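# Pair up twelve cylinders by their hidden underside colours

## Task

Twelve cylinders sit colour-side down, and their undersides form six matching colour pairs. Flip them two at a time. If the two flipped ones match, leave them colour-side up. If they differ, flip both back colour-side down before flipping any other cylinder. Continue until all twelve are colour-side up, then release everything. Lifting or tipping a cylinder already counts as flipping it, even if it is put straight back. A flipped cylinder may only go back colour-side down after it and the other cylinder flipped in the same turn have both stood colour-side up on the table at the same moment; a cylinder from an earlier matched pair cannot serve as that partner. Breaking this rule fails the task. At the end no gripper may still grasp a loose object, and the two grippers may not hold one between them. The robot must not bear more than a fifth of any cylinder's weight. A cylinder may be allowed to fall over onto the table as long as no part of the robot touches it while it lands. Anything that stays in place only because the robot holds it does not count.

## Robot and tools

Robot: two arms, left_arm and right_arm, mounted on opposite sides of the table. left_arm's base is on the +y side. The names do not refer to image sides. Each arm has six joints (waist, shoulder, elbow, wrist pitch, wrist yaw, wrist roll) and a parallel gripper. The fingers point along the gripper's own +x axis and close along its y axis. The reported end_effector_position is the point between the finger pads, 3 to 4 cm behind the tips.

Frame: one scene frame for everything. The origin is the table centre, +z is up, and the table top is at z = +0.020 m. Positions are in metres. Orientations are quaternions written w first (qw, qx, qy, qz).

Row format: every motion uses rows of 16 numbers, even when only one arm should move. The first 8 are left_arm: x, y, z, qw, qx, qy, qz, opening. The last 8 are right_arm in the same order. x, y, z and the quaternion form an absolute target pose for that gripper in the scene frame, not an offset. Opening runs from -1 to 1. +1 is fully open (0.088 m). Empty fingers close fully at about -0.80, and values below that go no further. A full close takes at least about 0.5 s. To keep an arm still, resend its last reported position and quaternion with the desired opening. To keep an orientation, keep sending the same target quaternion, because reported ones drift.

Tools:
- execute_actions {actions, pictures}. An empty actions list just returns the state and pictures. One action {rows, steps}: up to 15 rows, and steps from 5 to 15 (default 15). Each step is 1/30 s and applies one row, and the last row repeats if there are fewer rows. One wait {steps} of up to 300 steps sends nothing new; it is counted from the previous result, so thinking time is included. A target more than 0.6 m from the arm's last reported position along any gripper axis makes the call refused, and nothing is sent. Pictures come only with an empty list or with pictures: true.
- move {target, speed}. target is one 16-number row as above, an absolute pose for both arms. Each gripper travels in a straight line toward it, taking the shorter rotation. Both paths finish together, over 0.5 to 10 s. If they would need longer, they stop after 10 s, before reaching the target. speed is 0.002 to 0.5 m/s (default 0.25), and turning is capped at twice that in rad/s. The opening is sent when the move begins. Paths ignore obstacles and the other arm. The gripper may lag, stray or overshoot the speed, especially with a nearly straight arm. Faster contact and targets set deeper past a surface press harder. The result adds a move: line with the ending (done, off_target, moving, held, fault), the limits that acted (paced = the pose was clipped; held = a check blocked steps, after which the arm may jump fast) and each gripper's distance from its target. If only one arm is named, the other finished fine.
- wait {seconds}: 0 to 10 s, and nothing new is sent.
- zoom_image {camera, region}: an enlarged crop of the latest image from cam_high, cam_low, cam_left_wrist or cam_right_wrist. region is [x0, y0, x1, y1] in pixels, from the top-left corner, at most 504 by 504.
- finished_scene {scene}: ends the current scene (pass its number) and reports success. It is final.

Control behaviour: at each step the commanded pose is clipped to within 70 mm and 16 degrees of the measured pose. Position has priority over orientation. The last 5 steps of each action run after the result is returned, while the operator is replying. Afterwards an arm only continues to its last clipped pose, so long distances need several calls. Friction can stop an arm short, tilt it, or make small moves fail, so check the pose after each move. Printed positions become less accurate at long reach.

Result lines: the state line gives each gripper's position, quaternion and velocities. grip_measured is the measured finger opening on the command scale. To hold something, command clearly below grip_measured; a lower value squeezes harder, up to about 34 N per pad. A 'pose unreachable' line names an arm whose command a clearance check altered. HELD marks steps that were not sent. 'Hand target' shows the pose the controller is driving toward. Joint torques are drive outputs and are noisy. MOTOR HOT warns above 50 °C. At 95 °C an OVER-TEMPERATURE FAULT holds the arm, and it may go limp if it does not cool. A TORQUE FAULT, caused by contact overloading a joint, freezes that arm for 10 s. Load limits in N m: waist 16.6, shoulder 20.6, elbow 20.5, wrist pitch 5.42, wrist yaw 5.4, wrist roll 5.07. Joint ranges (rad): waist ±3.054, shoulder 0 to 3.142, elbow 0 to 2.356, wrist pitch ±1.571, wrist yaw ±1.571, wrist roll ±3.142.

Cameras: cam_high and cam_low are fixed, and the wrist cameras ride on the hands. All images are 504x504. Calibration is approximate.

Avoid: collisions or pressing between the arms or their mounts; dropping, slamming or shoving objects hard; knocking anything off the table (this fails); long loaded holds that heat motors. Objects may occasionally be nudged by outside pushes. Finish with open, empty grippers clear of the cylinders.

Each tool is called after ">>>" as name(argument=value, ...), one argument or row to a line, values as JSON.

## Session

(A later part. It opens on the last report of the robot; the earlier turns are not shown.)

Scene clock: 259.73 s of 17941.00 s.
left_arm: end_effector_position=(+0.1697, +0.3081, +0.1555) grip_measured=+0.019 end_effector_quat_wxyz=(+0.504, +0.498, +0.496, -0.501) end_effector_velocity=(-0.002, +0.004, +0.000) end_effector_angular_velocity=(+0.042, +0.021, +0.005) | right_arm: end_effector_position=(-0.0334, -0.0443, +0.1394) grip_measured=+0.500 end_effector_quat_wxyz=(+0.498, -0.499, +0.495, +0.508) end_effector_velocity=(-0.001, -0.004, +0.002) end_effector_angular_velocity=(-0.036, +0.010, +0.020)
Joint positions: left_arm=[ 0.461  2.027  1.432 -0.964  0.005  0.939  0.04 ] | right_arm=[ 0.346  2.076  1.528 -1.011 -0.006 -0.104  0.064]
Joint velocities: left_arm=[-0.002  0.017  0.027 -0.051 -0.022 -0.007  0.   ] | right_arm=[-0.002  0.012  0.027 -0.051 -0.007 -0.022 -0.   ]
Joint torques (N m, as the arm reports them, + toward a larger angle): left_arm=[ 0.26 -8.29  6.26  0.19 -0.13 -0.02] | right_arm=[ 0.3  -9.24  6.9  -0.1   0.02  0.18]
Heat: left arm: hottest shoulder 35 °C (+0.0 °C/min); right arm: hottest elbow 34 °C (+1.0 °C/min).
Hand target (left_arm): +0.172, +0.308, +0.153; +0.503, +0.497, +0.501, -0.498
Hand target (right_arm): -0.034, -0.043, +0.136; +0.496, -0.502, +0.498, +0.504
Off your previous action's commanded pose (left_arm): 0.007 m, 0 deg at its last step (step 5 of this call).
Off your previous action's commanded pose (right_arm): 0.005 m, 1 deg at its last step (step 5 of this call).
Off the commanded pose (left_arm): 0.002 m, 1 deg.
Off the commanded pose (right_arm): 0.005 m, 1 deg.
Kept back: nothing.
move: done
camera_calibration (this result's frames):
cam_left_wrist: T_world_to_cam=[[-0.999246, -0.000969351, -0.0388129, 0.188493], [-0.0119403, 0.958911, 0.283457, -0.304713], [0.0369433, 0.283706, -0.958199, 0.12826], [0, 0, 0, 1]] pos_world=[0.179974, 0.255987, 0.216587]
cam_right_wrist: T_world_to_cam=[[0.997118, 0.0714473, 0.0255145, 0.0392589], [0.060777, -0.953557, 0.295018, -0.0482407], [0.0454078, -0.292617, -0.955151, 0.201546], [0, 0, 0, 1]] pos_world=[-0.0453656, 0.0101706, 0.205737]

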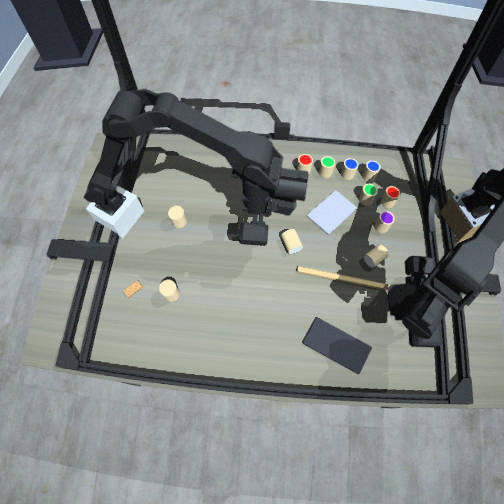

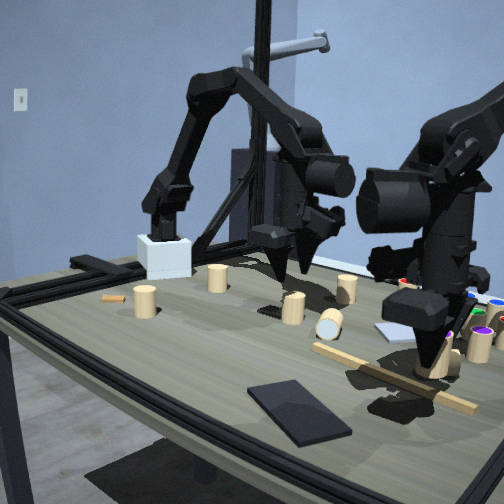

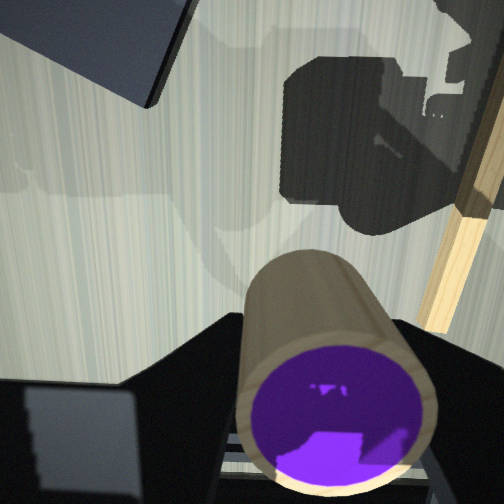

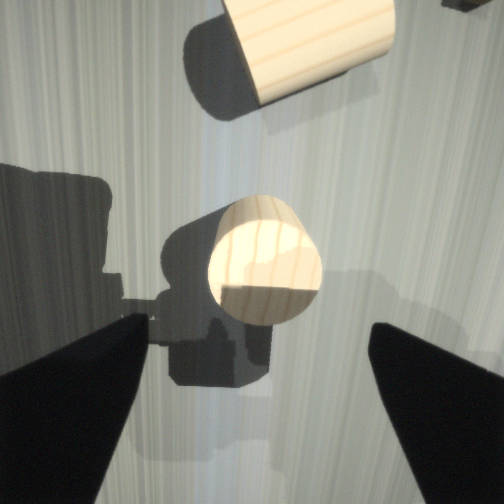

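>>> move(
  target=[0.185,0.315,0.067,0.5,0.5,0.5,-0.5,-0.4,-0.034,-0.042,0.073,0.5,-0.5,0.5,0.5,0.5],
  speed=0.15,
)

>>> execute_actions(
  actions=[
    {"rows":[[0.185,0.315,0.07,0.5,0.5,0.5,-0.5,0.4,-0.034,-0.042,0.073,0.5,-0.5,0.5,0.5,0.5]],"steps":13},
  ],
)

>>> move(
  target=[0.185,0.315,0.16,0.5,0.5,0.5,-0.5,0.4,-0.034,-0.042,0.073,0.5,-0.5,0.5,0.5,0.5],
  speed=0.12,
)

>>> execute_actions(
  actions=[
    {"rows":[[0.185,0.315,0.16,0.5,0.5,0.5,-0.5,0.4,-0.034,-0.042,0.075,0.5,-0.5,0.5,0.5,-0.4]],"steps":13},
  ],
)

>>> execute_actions(
  actions=[
    {"rows":[[0.185,0.315,0.16,0.5,0.5,0.5,-0.5,0.4,-0.034,-0.042,0.1,0.5,-0.5,0.5,0.5,-0.4],[0.185,0.315,0.16,0.5,0.5,0.5,-0.5,0.4,-0.034,-0.042,0.1,0.5,-0.5,0.5,0.5,-0.4],[0.185,0.315,0.16,0.5,0.5,0.5,-0.5,0.4,-0.034,-0.042,0.18,0.5,-0.5,0.5,0.5,-0.4]],"steps":15},
  ],
)

>>> move(
  target=[0,0.12,0.308,0.5,0.5,-0.5,-0.5,0.6,0,-0.03,0.297,0.707,0,0,0.707,-0.4],
  speed=0.5,
)

>>> move(
  target=[0,0.02,0.308,0.5,0.5,-0.5,-0.5,0.6,0,-0.03,0.297,0.707,0,0,0.707,-0.4],
  speed=0.2,
)

>>> execute_actions(
  actions=[
    {"rows":[[0,0.02,0.308,0.5,0.5,-0.5,-0.5,-0.4,0,-0.03,0.297,0.707,0,0,0.707,-0.4]],"steps":15},
  ],
)

>>> execute_actions(
  actions=[
    {"rows":[[0,0.02,0.308,0.5,0.5,-0.5,-0.5,-0.4,0,-0.03,0.297,0.707,0,0,0.707,0.6]],"steps":10},
  ],
)

>>> execute_actions(
  actions=[
    {"rows":[[0,0.08,0.308,0.5,0.5,-0.5,-0.5,-0.4,0,-0.07,0.297,0.707,0,0,0.707,0.6]],"steps":12},
  ],
)

Scene clock: 261.57 s of 17941.00 s.
left_arm: end_effector_position=(+0.1876, +0.3113, +0.0755) grip_measured=+0.017 end_effector_quat_wxyz=(+0.508, +0.500, +0.492, -0.499) end_effector_velocity=(+0.001, -0.003, +0.001) end_effector_angular_velocity=(-0.001, -0.014, +0.000) | right_arm: end_effector_position=(-0.0330, -0.0390, +0.0806) grip_measured=+0.500 end_effector_quat_wxyz=(+0.504, -0.496, +0.495, +0.506) end_effector_velocity=(-0.000, +0.001, +0.000) end_effector_angular_velocity=(+0.008, +0.007, +0.005)
Joint positions: left_arm=[ 0.494  2.203  1.356 -0.702  0.003  0.973  0.04 ] | right_arm=[ 0.347  2.178  1.438 -0.811 -0.003 -0.092  0.064]
Joint velocities: left_arm=[-0.007 -0.002  0.002  0.007 -0.007 -0.007 -0.   ] | right_arm=[-0.002 -0.002 -0.002  0.007 -0.007 -0.007  0.   ]
Joint torques (N m, as the arm reports them, + toward a larger angle): left_arm=[ 0.2  -8.17  3.81  0.63 -0.08  0.05] | right_arm=[ 0.28 -9.58  4.18  0.32  0.02  0.18]
Heat: left arm: hottest shoulder 35 °C (-1.0 °C/min); right arm: hottest elbow 34 °C (+1.0 °C/min).
Hand target (left_arm): +0.185, +0.315, +0.067; +0.500, +0.500, +0.500, -0.500
Hand target (right_arm): -0.034, -0.043, +0.073; +0.500, -0.500, +0.500, +0.500
Off the commanded pose (left_arm): 0.010 m, 1 deg.
Off the commanded pose (right_arm): 0.008 m, 1 deg.
Kept back: nothing.
move: off_target (left_arm)
camera_calibration (this result's frames):
cam_left_wrist: T_world_to_cam=[[-0.998759, -0.000424217, -0.0498036, 0.203813], [-0.0143525, 0.959996, 0.279647, -0.284505], [0.0476926, 0.280014, -0.95881, 0.0492288], [0, 0, 0, 1]] pos_world=[0.197129, 0.259426, 0.136913]
cam_right_wrist: T_world_to_cam=[[0.997719, 0.0605523, 0.0298368, 0.0392314], [0.0493969, -0.956153, 0.288671, -0.0258189], [0.0460082, -0.286539, -0.956963, 0.147338], [0, 0, 0, 1]] pos_world=[-0.0446453, 0.0151556, 0.14728]

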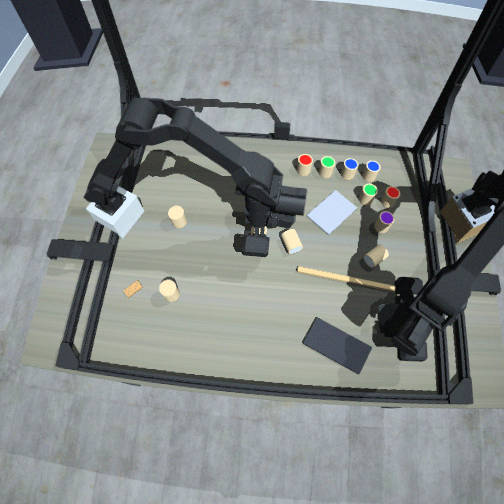

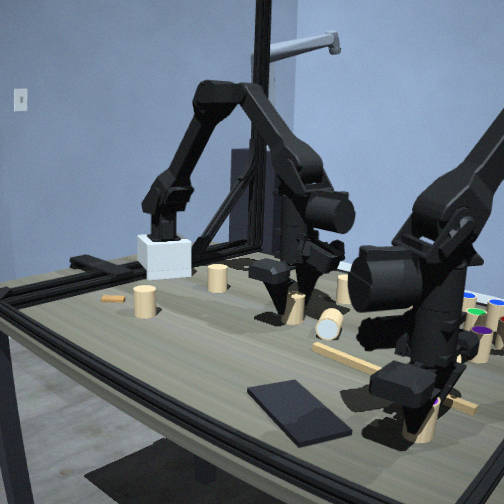

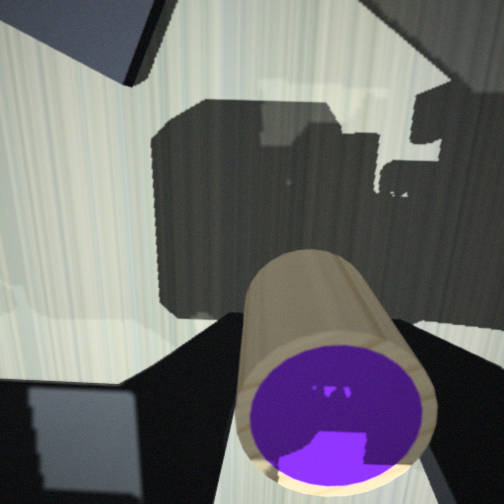

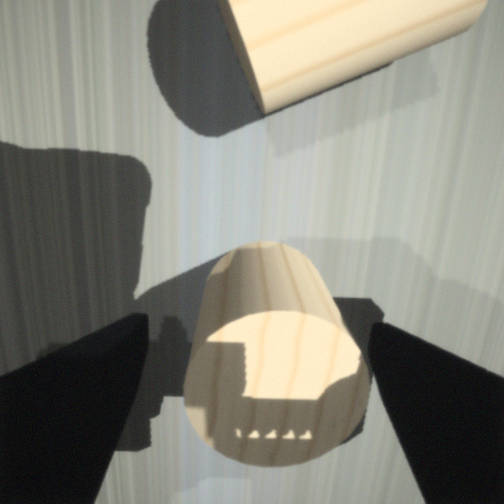

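Scene clock: 261.83 s of 17941.00 s.
left_arm: end_effector_position=(+0.1873, +0.3117, +0.0755) grip_measured=+0.318 end_effector_quat_wxyz=(+0.507, +0.500, +0.493, -0.499) end_effector_velocity=(-0.003, -0.000, +0.000) end_effector_angular_velocity=(+0.010, +0.002, +0.000) | right_arm: end_effector_position=(-0.0330, -0.0391, +0.0800) grip_measured=+0.500 end_effector_quat_wxyz=(+0.504, -0.496, +0.495, +0.505) end_effector_velocity=(-0.003, -0.003, -0.001) end_effector_angular_velocity=(-0.010, +0.023, +0.020)
Joint positions: left_arm=[ 0.494  2.203  1.356 -0.704  0.003  0.973  0.055] | right_arm=[ 0.347  2.18   1.438 -0.811 -0.003 -0.092  0.064]
Joint velocities: left_arm=[-0.007 -0.002 -0.002 -0.007 -0.007 -0.007  0.033] | right_arm=[-0.002  0.002 -0.002 -0.007 -0.022 -0.022 -0.   ]
Joint torques (N m, as the arm reports them, + toward a larger angle): left_arm=[ 0.45 -8.78  4.4   0.16 -0.06  0.1 ] | right_arm=[ 0.29 -9.55  4.58  0.28  0.02  0.18]
Heat: left arm: hottest shoulder 35 °C (-1.0 °C/min); right arm: hottest elbow 34 °C (+1.0 °C/min).
Steps of this call (steps 1 to 8: the first 8 steps of this action). Readings (end_effector_position):
1: left_arm (+0.1876, +0.3113, +0.0755) | right_arm (-0.0330, -0.0389, +0.0806)
2: left_arm (+0.1876, +0.3113, +0.0755) | right_arm (-0.0330, -0.0390, +0.0804)
4: left_arm (+0.1876, +0.3113, +0.0755) | right_arm (-0.0330, -0.0390, +0.0803)
8: the state above

Scene clock: 263.43 s of 17941.00 s.
left_arm: end_effector_position=(+0.1814, +0.3157, +0.1535) grip_measured=+0.400 end_effector_quat_wxyz=(+0.494, +0.498, +0.506, -0.502) end_effector_velocity=(+0.002, -0.001, +0.004) end_effector_angular_velocity=(+0.002, -0.010, +0.005) | right_arm: end_effector_position=(-0.0330, -0.0392, +0.0799) grip_measured=+0.500 end_effector_quat_wxyz=(+0.504, -0.496, +0.495, +0.505) end_effector_velocity=(-0.004, -0.002, +0.000) end_effector_angular_velocity=(-0.005, +0.022, +0.010)
Joint positions: left_arm=[ 0.494  2.071  1.489 -1.007  0.003  0.973  0.059] | right_arm=[ 0.347  2.18   1.438 -0.811 -0.003 -0.092  0.064]
Joint velocities: left_arm=[-0.002 -0.002  0.012 -0.007 -0.007 -0.007 -0.   ] | right_arm=[ 0.002 -0.002 -0.002 -0.007 -0.022 -0.007 -0.   ]
Joint torques (N m, as the arm reports them, + toward a larger angle): left_arm=[  0.26 -11.84   6.56   0.17  -0.05   0.09] | right_arm=[ 0.29 -9.55  4.61  0.28  0.01  0.18]
Heat: left arm: hottest shoulder 36 °C (+1.0 °C/min); right arm: hottest shoulder 34 °C (+1.0 °C/min).
Hand target (left_arm): +0.185, +0.315, +0.160; +0.500, +0.500, +0.500, -0.500
Hand target (right_arm): -0.034, -0.042, +0.073; +0.500, -0.500, +0.500, +0.500
Off your previous action's commanded pose (left_arm): 0.007 m, 1 deg at its last step (step 5 of this call).
Off your previous action's commanded pose (right_arm): 0.007 m, 1 deg at its last step (step 5 of this call).
Off the commanded pose (left_arm): 0.008 m, 1 deg.
Off the commanded pose (right_arm): 0.007 m, 1 deg.
Kept back: nothing.
move: done
camera_calibration (this result's frames):
cam_left_wrist: T_world_to_cam=[[-0.99986, -0.0000559293, -0.0167117, 0.196512], [-0.00509309, 0.953443, 0.301529, -0.313574], [0.0159168, 0.301572, -0.95331, 0.121126], [0, 0, 0, 1]] pos_world=[0.19296, 0.262457, 0.213307]
cam_right_wrist: T_world_to_cam=[[0.997735, 0.0602113, 0.0299793, 0.0391944], [0.0489571, -0.955723, 0.290168, -0.0258802], [0.0461233, -0.288044, -0.956506, 0.146515], [0, 0, 0, 1]] pos_world=[-0.0445963, 0.0151084, 0.146477]

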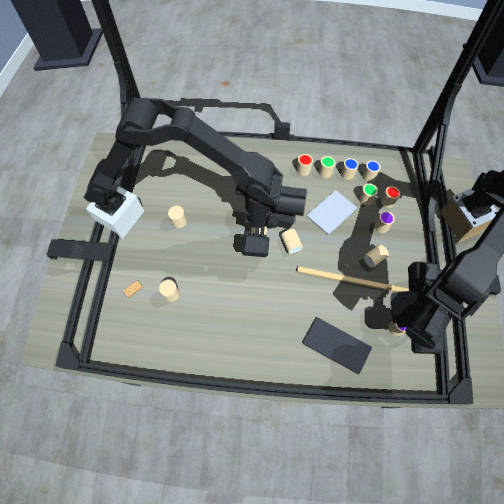

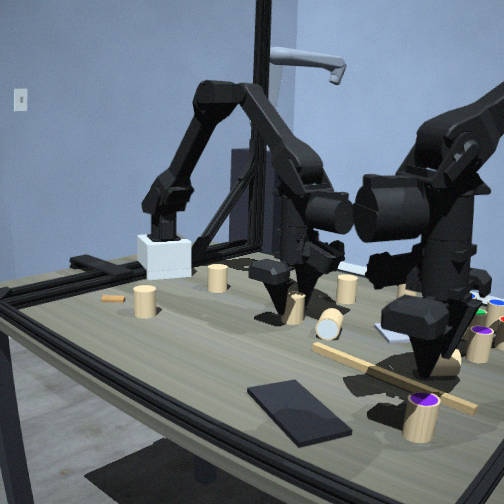

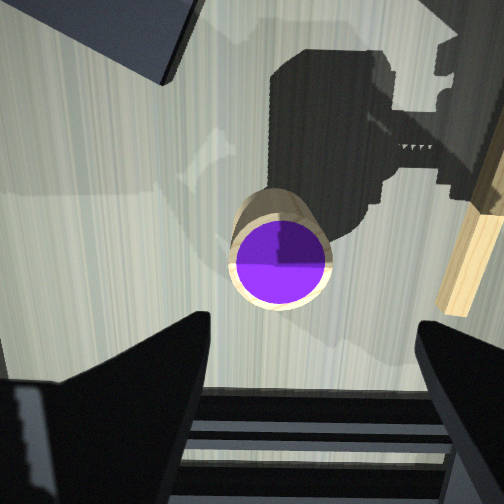

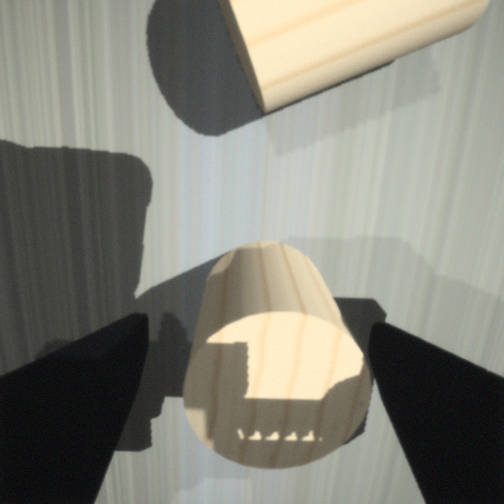

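Scene clock: 263.70 s of 17941.00 s.
left_arm: end_effector_position=(+0.1813, +0.3158, +0.1536) grip_measured=+0.400 end_effector_quat_wxyz=(+0.494, +0.498, +0.507, -0.502) end_effector_velocity=(+0.002, +0.001, +0.002) end_effector_angular_velocity=(+0.011, -0.022, -0.010) | right_arm: end_effector_position=(-0.0328, -0.0394, +0.0799) grip_measured=+0.023 end_effector_quat_wxyz=(+0.504, -0.497, +0.495, +0.505) end_effector_velocity=(+0.002, -0.002, +0.000) end_effector_angular_velocity=(-0.008, -0.007, +0.019)
Joint positions: left_arm=[ 0.494  2.071  1.49  -1.008  0.003  0.973  0.059] | right_arm=[ 0.347  2.18   1.438 -0.812 -0.001 -0.092  0.04 ]
Joint velocities: left_arm=[-0.002 -0.007 -0.002  0.007 -0.022  0.007  0.   ] | right_arm=[-0.002 -0.002 -0.002 -0.007  0.007 -0.022  0.   ]
Joint torques (N m, as the arm reports them, + toward a larger angle): left_arm=[  0.08 -11.92   6.1    0.13  -0.06   0.11] | right_arm=[  0.28 -10.01   4.97   0.    -0.04   0.16]
Heat: left arm: hottest shoulder 36 °C (+1.0 °C/min); right arm: hottest shoulder 34 °C (+1.0 °C/min).
Steps of this call (steps 1 to 8: the first 8 steps of this action). Readings (end_effector_position):
1: left_arm (+0.1814, +0.3157, +0.1536) | right_arm (-0.0330, -0.0392, +0.0799)
2: left_arm (+0.1814, +0.3157, +0.1536) | right_arm (-0.0330, -0.0392, +0.0799)
4: left_arm (+0.1813, +0.3158, +0.1536) | right_arm (-0.0328, -0.0392, +0.0799)
8: the state above

Scene clock: 264.20 s of 17941.00 s.
left_arm: end_effector_position=(+0.1813, +0.3158, +0.1536) grip_measured=+0.400 end_effector_quat_wxyz=(+0.494, +0.498, +0.506, -0.502) end_effector_velocity=(-0.000, +0.003, +0.002) end_effector_angular_velocity=(+0.020, -0.010, +0.004) | right_arm: end_effector_position=(-0.0330, -0.0407, +0.1632) grip_measured=+0.023 end_effector_quat_wxyz=(+0.502, -0.498, +0.496, +0.504) end_effector_velocity=(+0.004, +0.052, +0.248) end_effector_angular_velocity=(+0.324, -0.022, +0.005)
Joint positions: left_arm=[ 0.494  2.071  1.49  -1.009  0.003  0.973  0.059] | right_arm=[ 0.347  2.066  1.611 -1.104 -0.001 -0.092  0.04 ]
Joint velocities: left_arm=[-0.002 -0.007 -0.002 -0.007 -0.022 -0.007 -0.   ] | right_arm=[-0.002 -0.281  0.579 -0.535 -0.007 -0.007 -0.   ]
Joint torques (N m, as the arm reports them, + toward a larger angle): left_arm=[  0.12 -11.71   6.12   0.21  -0.08   0.13] | right_arm=[ 0.26 -9.77  5.05 -0.29 -0.04  0.17]
Heat: left arm: hottest shoulder 36 °C (+0.0 °C/min); right arm: hottest shoulder 34 °C (+1.0 °C/min).
Off your previous action's commanded pose (left_arm): 0.007 m, 1 deg at its last step (step 5 of this call).
Off your previous action's commanded pose (right_arm): 0.006 m, 1 deg at its last step (step 5 of this call).
Steps of this call (steps 1 to 5: the last 5 steps of your previous action; steps 6 to 15: the first 10 steps of this action). Readings (end_effector_position):
6: left_arm (+0.1813, +0.3158, +0.1536) | right_arm (-0.0331, -0.0410, +0.0807)
7: left_arm (+0.1813, +0.3158, +0.1536) | right_arm (-0.0333, -0.0437, +0.0817)
9: left_arm (+0.1813, +0.3158, +0.1536) | right_arm (-0.0340, -0.0513, +0.0954)
13: left_arm (+0.1813, +0.3158, +0.1536) | right_arm (-0.0335, -0.0456, +0.1428)
15: the state above

Scene clock: 267.47 s of 17941.00 s.
left_arm: end_effector_position=(-0.0020, +0.1246, +0.3102) grip_measured=+0.600 end_effector_quat_wxyz=(+0.499, +0.500, -0.498, -0.503) end_effector_velocity=(-0.002, -0.001, -0.002) end_effector_angular_velocity=(+0.002, -0.006, -0.000) | right_arm: end_effector_position=(-0.0006, -0.0282, +0.3022) grip_measured=+0.023 end_effector_quat_wxyz=(+0.711, -0.000, -0.008, +0.703) end_effector_velocity=(-0.000, -0.001, +0.001) end_effector_angular_velocity=(+0.012, +0.004, +0.005)
Joint positions: left_arm=[-0.004  1.642  0.627  1.009  0.477  1.568  0.068] | right_arm=[ 0.184  1.519  0.556  0.975 -0.241 -0.01   0.04 ]
Joint velocities: left_arm=[-0.007  0.007 -0.002  0.007 -0.007  0.007 -0.   ] | right_arm=[-0.002  0.002 -0.007  0.022 -0.007  0.007 -0.   ]
Joint torques (N m, as the arm reports them, + toward a larger angle): left_arm=[-0.01 -5.64  6.68  1.77  0.13  0.02] | right_arm=[-0.33 -5.8   4.97  1.64 -0.13  0.19]
Heat: left arm: hottest shoulder 36 °C (+1.0 °C/min); right arm: hottest shoulder 34 °C (+1.0 °C/min).
Hand target (left_arm): -0.002, +0.121, +0.310; +0.497, +0.498, -0.501, -0.503
Hand target (right_arm): +0.000, -0.029, +0.296; +0.711, -0.001, -0.002, +0.703
Off your previous action's commanded pose (left_arm): 0.007 m, 1 deg at its last step (step 5 of this call).
Off your previous action's commanded pose (right_arm): 0.003 m, 0 deg at its last step (step 5 of this call).
Off the commanded pose (left_arm): 0.005 m, 0 deg.
Off the commanded pose (right_arm): 0.006 m, 1 deg.
Kept back: nothing.
move: done
camera_calibration (this result's frames):
cam_left_wrist: T_world_to_cam=[[-0.00477086, -0.0280231, -0.999596, 0.326142], [0.956338, 0.291984, -0.01275, 0.00224683], [0.292223, -0.956013, 0.0254066, 0.184723], [0, 0, 0, 1]] pos_world=[-0.0545732, 0.185081, 0.321346]
cam_right_wrist: T_world_to_cam=[[0.996663, -0.0413962, 0.0703481, -0.0155162], [0.0549731, -0.296654, -0.953402, 0.312911], [0.0603362, 0.954087, -0.293388, 0.195499], [0, 0, 0, 1]] pos_world=[-0.0135329, -0.0943388, 0.356779]

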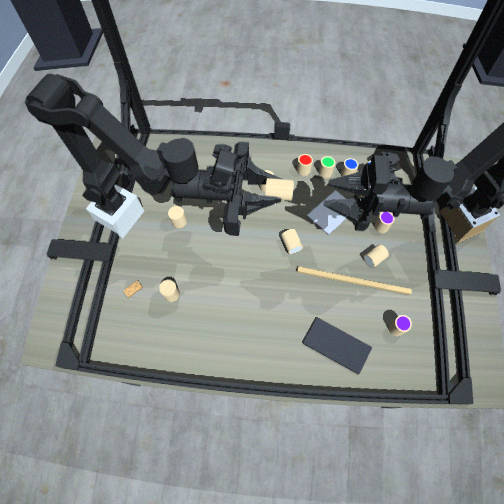

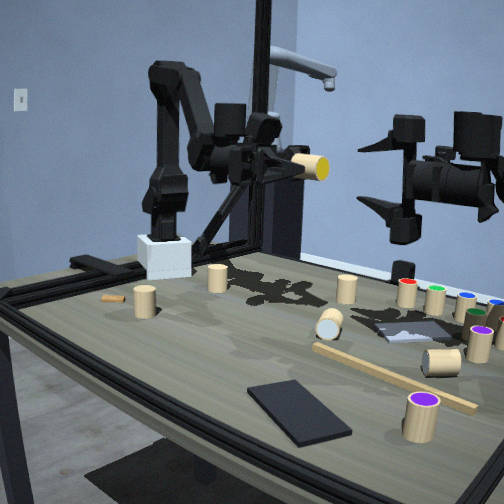

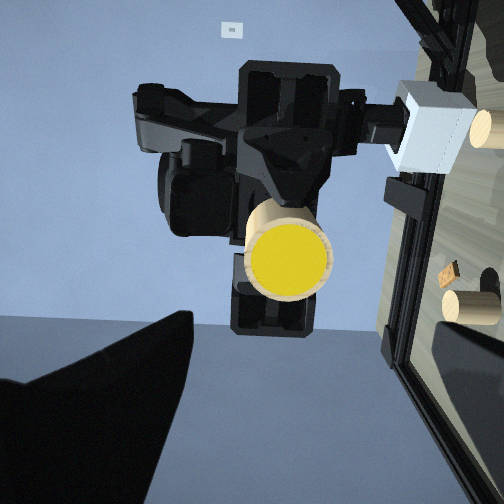

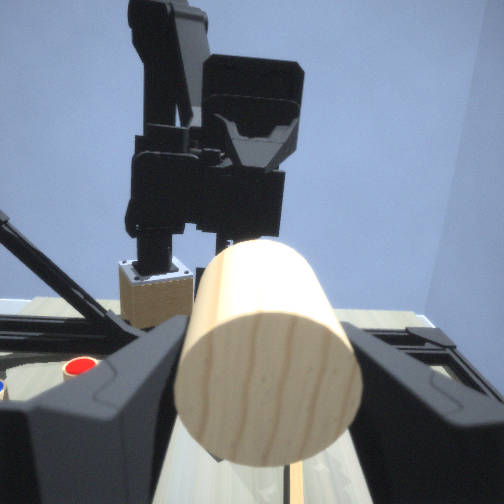

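Scene clock: 268.60 s of 17941.00 s.
left_arm: end_effector_position=(-0.0004, +0.0238, +0.3115) grip_measured=+0.600 end_effector_quat_wxyz=(+0.502, +0.498, -0.502, -0.498) end_effector_velocity=(-0.002, -0.003, -0.005) end_effector_angular_velocity=(+0.021, +0.015, -0.000) | right_arm: end_effector_position=(-0.0005, -0.0288, +0.3017) grip_measured=+0.023 end_effector_quat_wxyz=(+0.707, +0.001, -0.006, +0.707) end_effector_velocity=(+0.002, -0.001, +0.000) end_effector_angular_velocity=(-0.002, -0.007, -0.010)
Joint positions: left_arm=[-0.123  1.947  1.019  0.935  0.357  1.568  0.068] | right_arm=[ 0.177  1.52   0.555  0.976 -0.259 -0.005  0.04 ]
Joint velocities: left_arm=[-0.007  0.007  0.007 -0.022 -0.007 -0.007 -0.   ] | right_arm=[-0.002 -0.007 -0.002 -0.007  0.007 -0.007 -0.   ]
Joint torques (N m, as the arm reports them, + toward a larger angle): left_arm=[-0.36 -8.    6.89  1.46 -0.16  0.03] | right_arm=[-0.32 -6.32  4.94  1.51 -0.13  0.2 ]
Heat: left arm: hottest shoulder 36 °C (+1.0 °C/min); right arm: hottest shoulder 34 °C (+1.0 °C/min).
Hand target (left_arm): -0.000, +0.020, +0.308; +0.500, +0.500, -0.500, -0.500
Hand target (right_arm): -0.000, -0.030, +0.297; +0.707, +0.000, +0.000, +0.707
Off the commanded pose (left_arm): 0.005 m, 0 deg.
Off the commanded pose (right_arm): 0.005 m, 1 deg.
Kept back: nothing.
move: done
camera_calibration (this result's frames):
cam_left_wrist: T_world_to_cam=[[0.000572802, -0.0402502, -0.999189, 0.324784], [0.955954, 0.293299, -0.0112669, 0.0296953], [0.293515, -0.955173, 0.0386454, 0.0837276], [0, 0, 0, 1]] pos_world=[-0.0531487, 0.0843374, 0.32162]
cam_right_wrist: T_world_to_cam=[[0.997354, -0.0302444, 0.0661116, -0.0139494], [0.0541809, -0.297131, -0.953298, 0.312177], [0.0484757, 0.954358, -0.294706, 0.196305], [0, 0, 0, 1]] pos_world=[-0.0125176, -0.09501, 0.356372]

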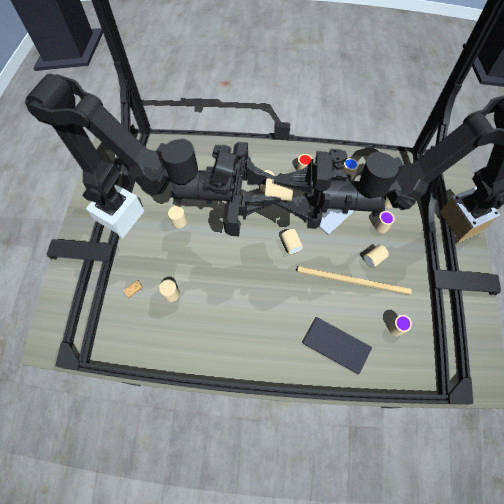

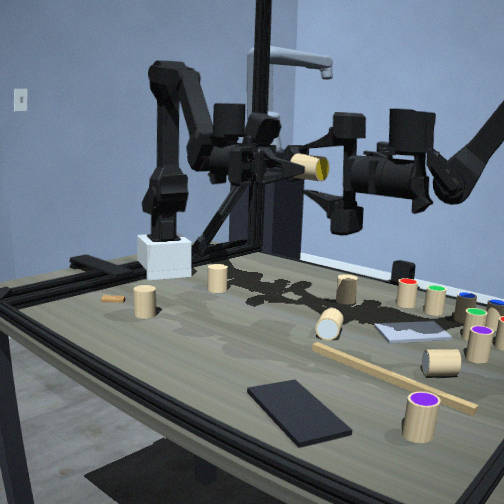

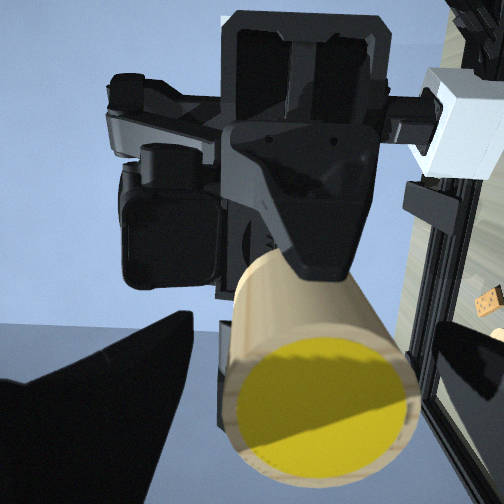

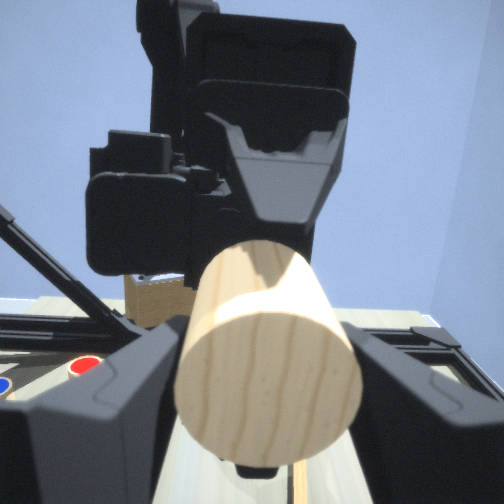

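Scene clock: 268.93 s of 17941.00 s.
left_arm: end_effector_position=(-0.0003, +0.0230, +0.3126) grip_measured=+0.020 end_effector_quat_wxyz=(+0.502, +0.498, -0.502, -0.498) end_effector_velocity=(+0.002, +0.001, +0.004) end_effector_angular_velocity=(-0.012, +0.018, +0.019) | right_arm: end_effector_position=(-0.0004, -0.0292, +0.3005) grip_measured=+0.022 end_effector_quat_wxyz=(+0.707, +0.001, -0.005, +0.707) end_effector_velocity=(-0.000, -0.002, -0.007) end_effector_angular_velocity=(-0.026, -0.015, +0.005)
Joint positions: left_arm=[-0.123  1.947  1.024  0.933  0.357  1.568  0.04 ] | right_arm=[ 0.177  1.52   0.552  0.976 -0.26  -0.004  0.04 ]
Joint velocities: left_arm=[-0.002 -0.007 -0.002  0.007 -0.022 -0.022 -0.   ] | right_arm=[-0.002 -0.002 -0.007 -0.022 -0.007 -0.022 -0.   ]
Joint torques (N m, as the arm reports them, + toward a larger angle): left_arm=[-0.32 -8.23  6.63  1.5  -0.16  0.06] | right_arm=[-0.26 -6.39  5.27  1.48 -0.12  0.15]
Heat: left arm: hottest shoulder 36 °C (+1.0 °C/min); right arm: hottest shoulder 34 °C (+1.0 °C/min).
Steps of this call (steps 1 to 10: the first 10 steps of this action). Readings (end_effector_position):
1: left_arm (-0.0006, +0.0237, +0.3116) | right_arm (-0.0005, -0.0288, +0.3017)
2: left_arm (-0.0005, +0.0236, +0.3114) | right_arm (-0.0005, -0.0288, +0.3017)
4: left_arm (-0.0004, +0.0235, +0.3118) | right_arm (-0.0005, -0.0288, +0.3015)
8: left_arm (-0.0003, +0.0230, +0.3126) | right_arm (-0.0004, -0.0292, +0.3005)
10: the state above

Scene clock: 269.27 s of 17941.00 s.
left_arm: end_effector_position=(-0.0002, +0.0229, +0.3122) grip_measured=+0.020 end_effector_quat_wxyz=(+0.502, +0.498, -0.502, -0.498) end_effector_velocity=(+0.001, -0.003, -0.025) end_effector_angular_velocity=(+0.066, +0.032, +0.005) | right_arm: end_effector_position=(-0.0004, -0.0292, +0.3005) grip_measured=+0.190 end_effector_quat_wxyz=(+0.707, +0.001, -0.005, +0.707) end_effector_velocity=(-0.001, -0.001, -0.002) end_effector_angular_velocity=(-0.007, -0.006, +0.015)
Joint positions: left_arm=[-0.123  1.948  1.024  0.931  0.357  1.568  0.04 ] | right_arm=[ 0.177  1.52   0.552  0.976 -0.26  -0.004  0.048]
Joint velocities: left_arm=[-0.002  0.032 -0.002 -0.037 -0.007 -0.007 -0.   ] | right_arm=[-0.007 -0.002 -0.002 -0.007 -0.022 -0.007  0.161]
Joint torques (N m, as the arm reports them, + toward a larger angle): left_arm=[-0.28 -8.83  6.45  1.56 -0.16  0.01] | right_arm=[-0.24 -6.42  5.29  1.48 -0.09  0.15]
Heat: left arm: hottest shoulder 36 °C (+1.0 °C/min); right arm: hottest shoulder 34 °C (+1.0 °C/min).
Off your previous action's commanded pose (left_arm): 0.006 m, 1 deg at its last step (step 5 of this call).
Off your previous action's commanded pose (right_arm): 0.004 m, 1 deg at its last step (step 5 of this call).
Steps of this call (steps 1 to 5: the last 5 steps of your previous action; steps 6 to 10: the first 5 steps of this action). Readings (end_effector_position):
6: left_arm (-0.0002, +0.0230, +0.3128) | right_arm (-0.0004, -0.0292, +0.3005)
7: left_arm (-0.0002, +0.0230, +0.3128) | right_arm (-0.0004, -0.0292, +0.3005)
9: left_arm (-0.0003, +0.0230, +0.3126) | right_arm (-0.0004, -0.0292, +0.3005)
10: the state above

Scene clock: 269.67 s of 17941.00 s.
left_arm: end_effector_position=(+0.0025, +0.0660, +0.3030) grip_measured=+0.019 end_effector_quat_wxyz=(+0.500, +0.502, -0.494, -0.503) end_effector_velocity=(+0.013, +0.100, +0.000) end_effector_angular_velocity=(-0.003, +0.022, +0.039) | right_arm: end_effector_position=(+0.0004, -0.0606, +0.2989) grip_measured=+0.592 end_effector_quat_wxyz=(+0.708, +0.000, -0.005, +0.707) end_effector_velocity=(-0.003, -0.059, +0.013) end_effector_angular_velocity=(+0.025, -0.016, +0.019)
Joint positions: left_arm=[-0.074  1.84   0.842  0.986  0.401  1.568  0.04 ] | right_arm=[ 0.14   1.399  0.442  0.964 -0.295 -0.004  0.068]
Joint velocities: left_arm=[ 0.134 -0.276 -0.383  0.11   0.095 -0.022 -0.   ] | right_arm=[-0.076 -0.286 -0.178 -0.081 -0.095 -0.007  0.003]
Joint torques (N m, as the arm reports them, + toward a larger angle): left_arm=[ -0.41 -10.42   4.8    1.93   0.15   0.04] | right_arm=[-0.26 -6.56  4.86  1.11 -0.13  0.17]
Heat: left arm: hottest shoulder 36 °C (+1.0 °C/min); right arm: hottest shoulder 34 °C (+1.0 °C/min).
Off your previous action's commanded pose (left_arm): 0.004 m, 0 deg at its last step (step 5 of this call).
Off your previous action's commanded pose (right_arm): 0.004 m, 1 deg at its last step (step 5 of this call).
Steps of this call (steps 1 to 5: the last 5 steps of your previous action; steps 6 to 12: the first 7 steps of this action). Readings (end_effector_position):
6: left_arm (-0.0011, +0.0273, +0.3106) | right_arm (-0.0009, -0.0332, +0.3002)
7: left_arm (-0.0018, +0.0354, +0.3087) | right_arm (-0.0006, -0.0397, +0.2988)
9: left_arm (-0.0007, +0.0516, +0.3049) | right_arm (+0.0001, -0.0517, +0.2977)
12: the state above


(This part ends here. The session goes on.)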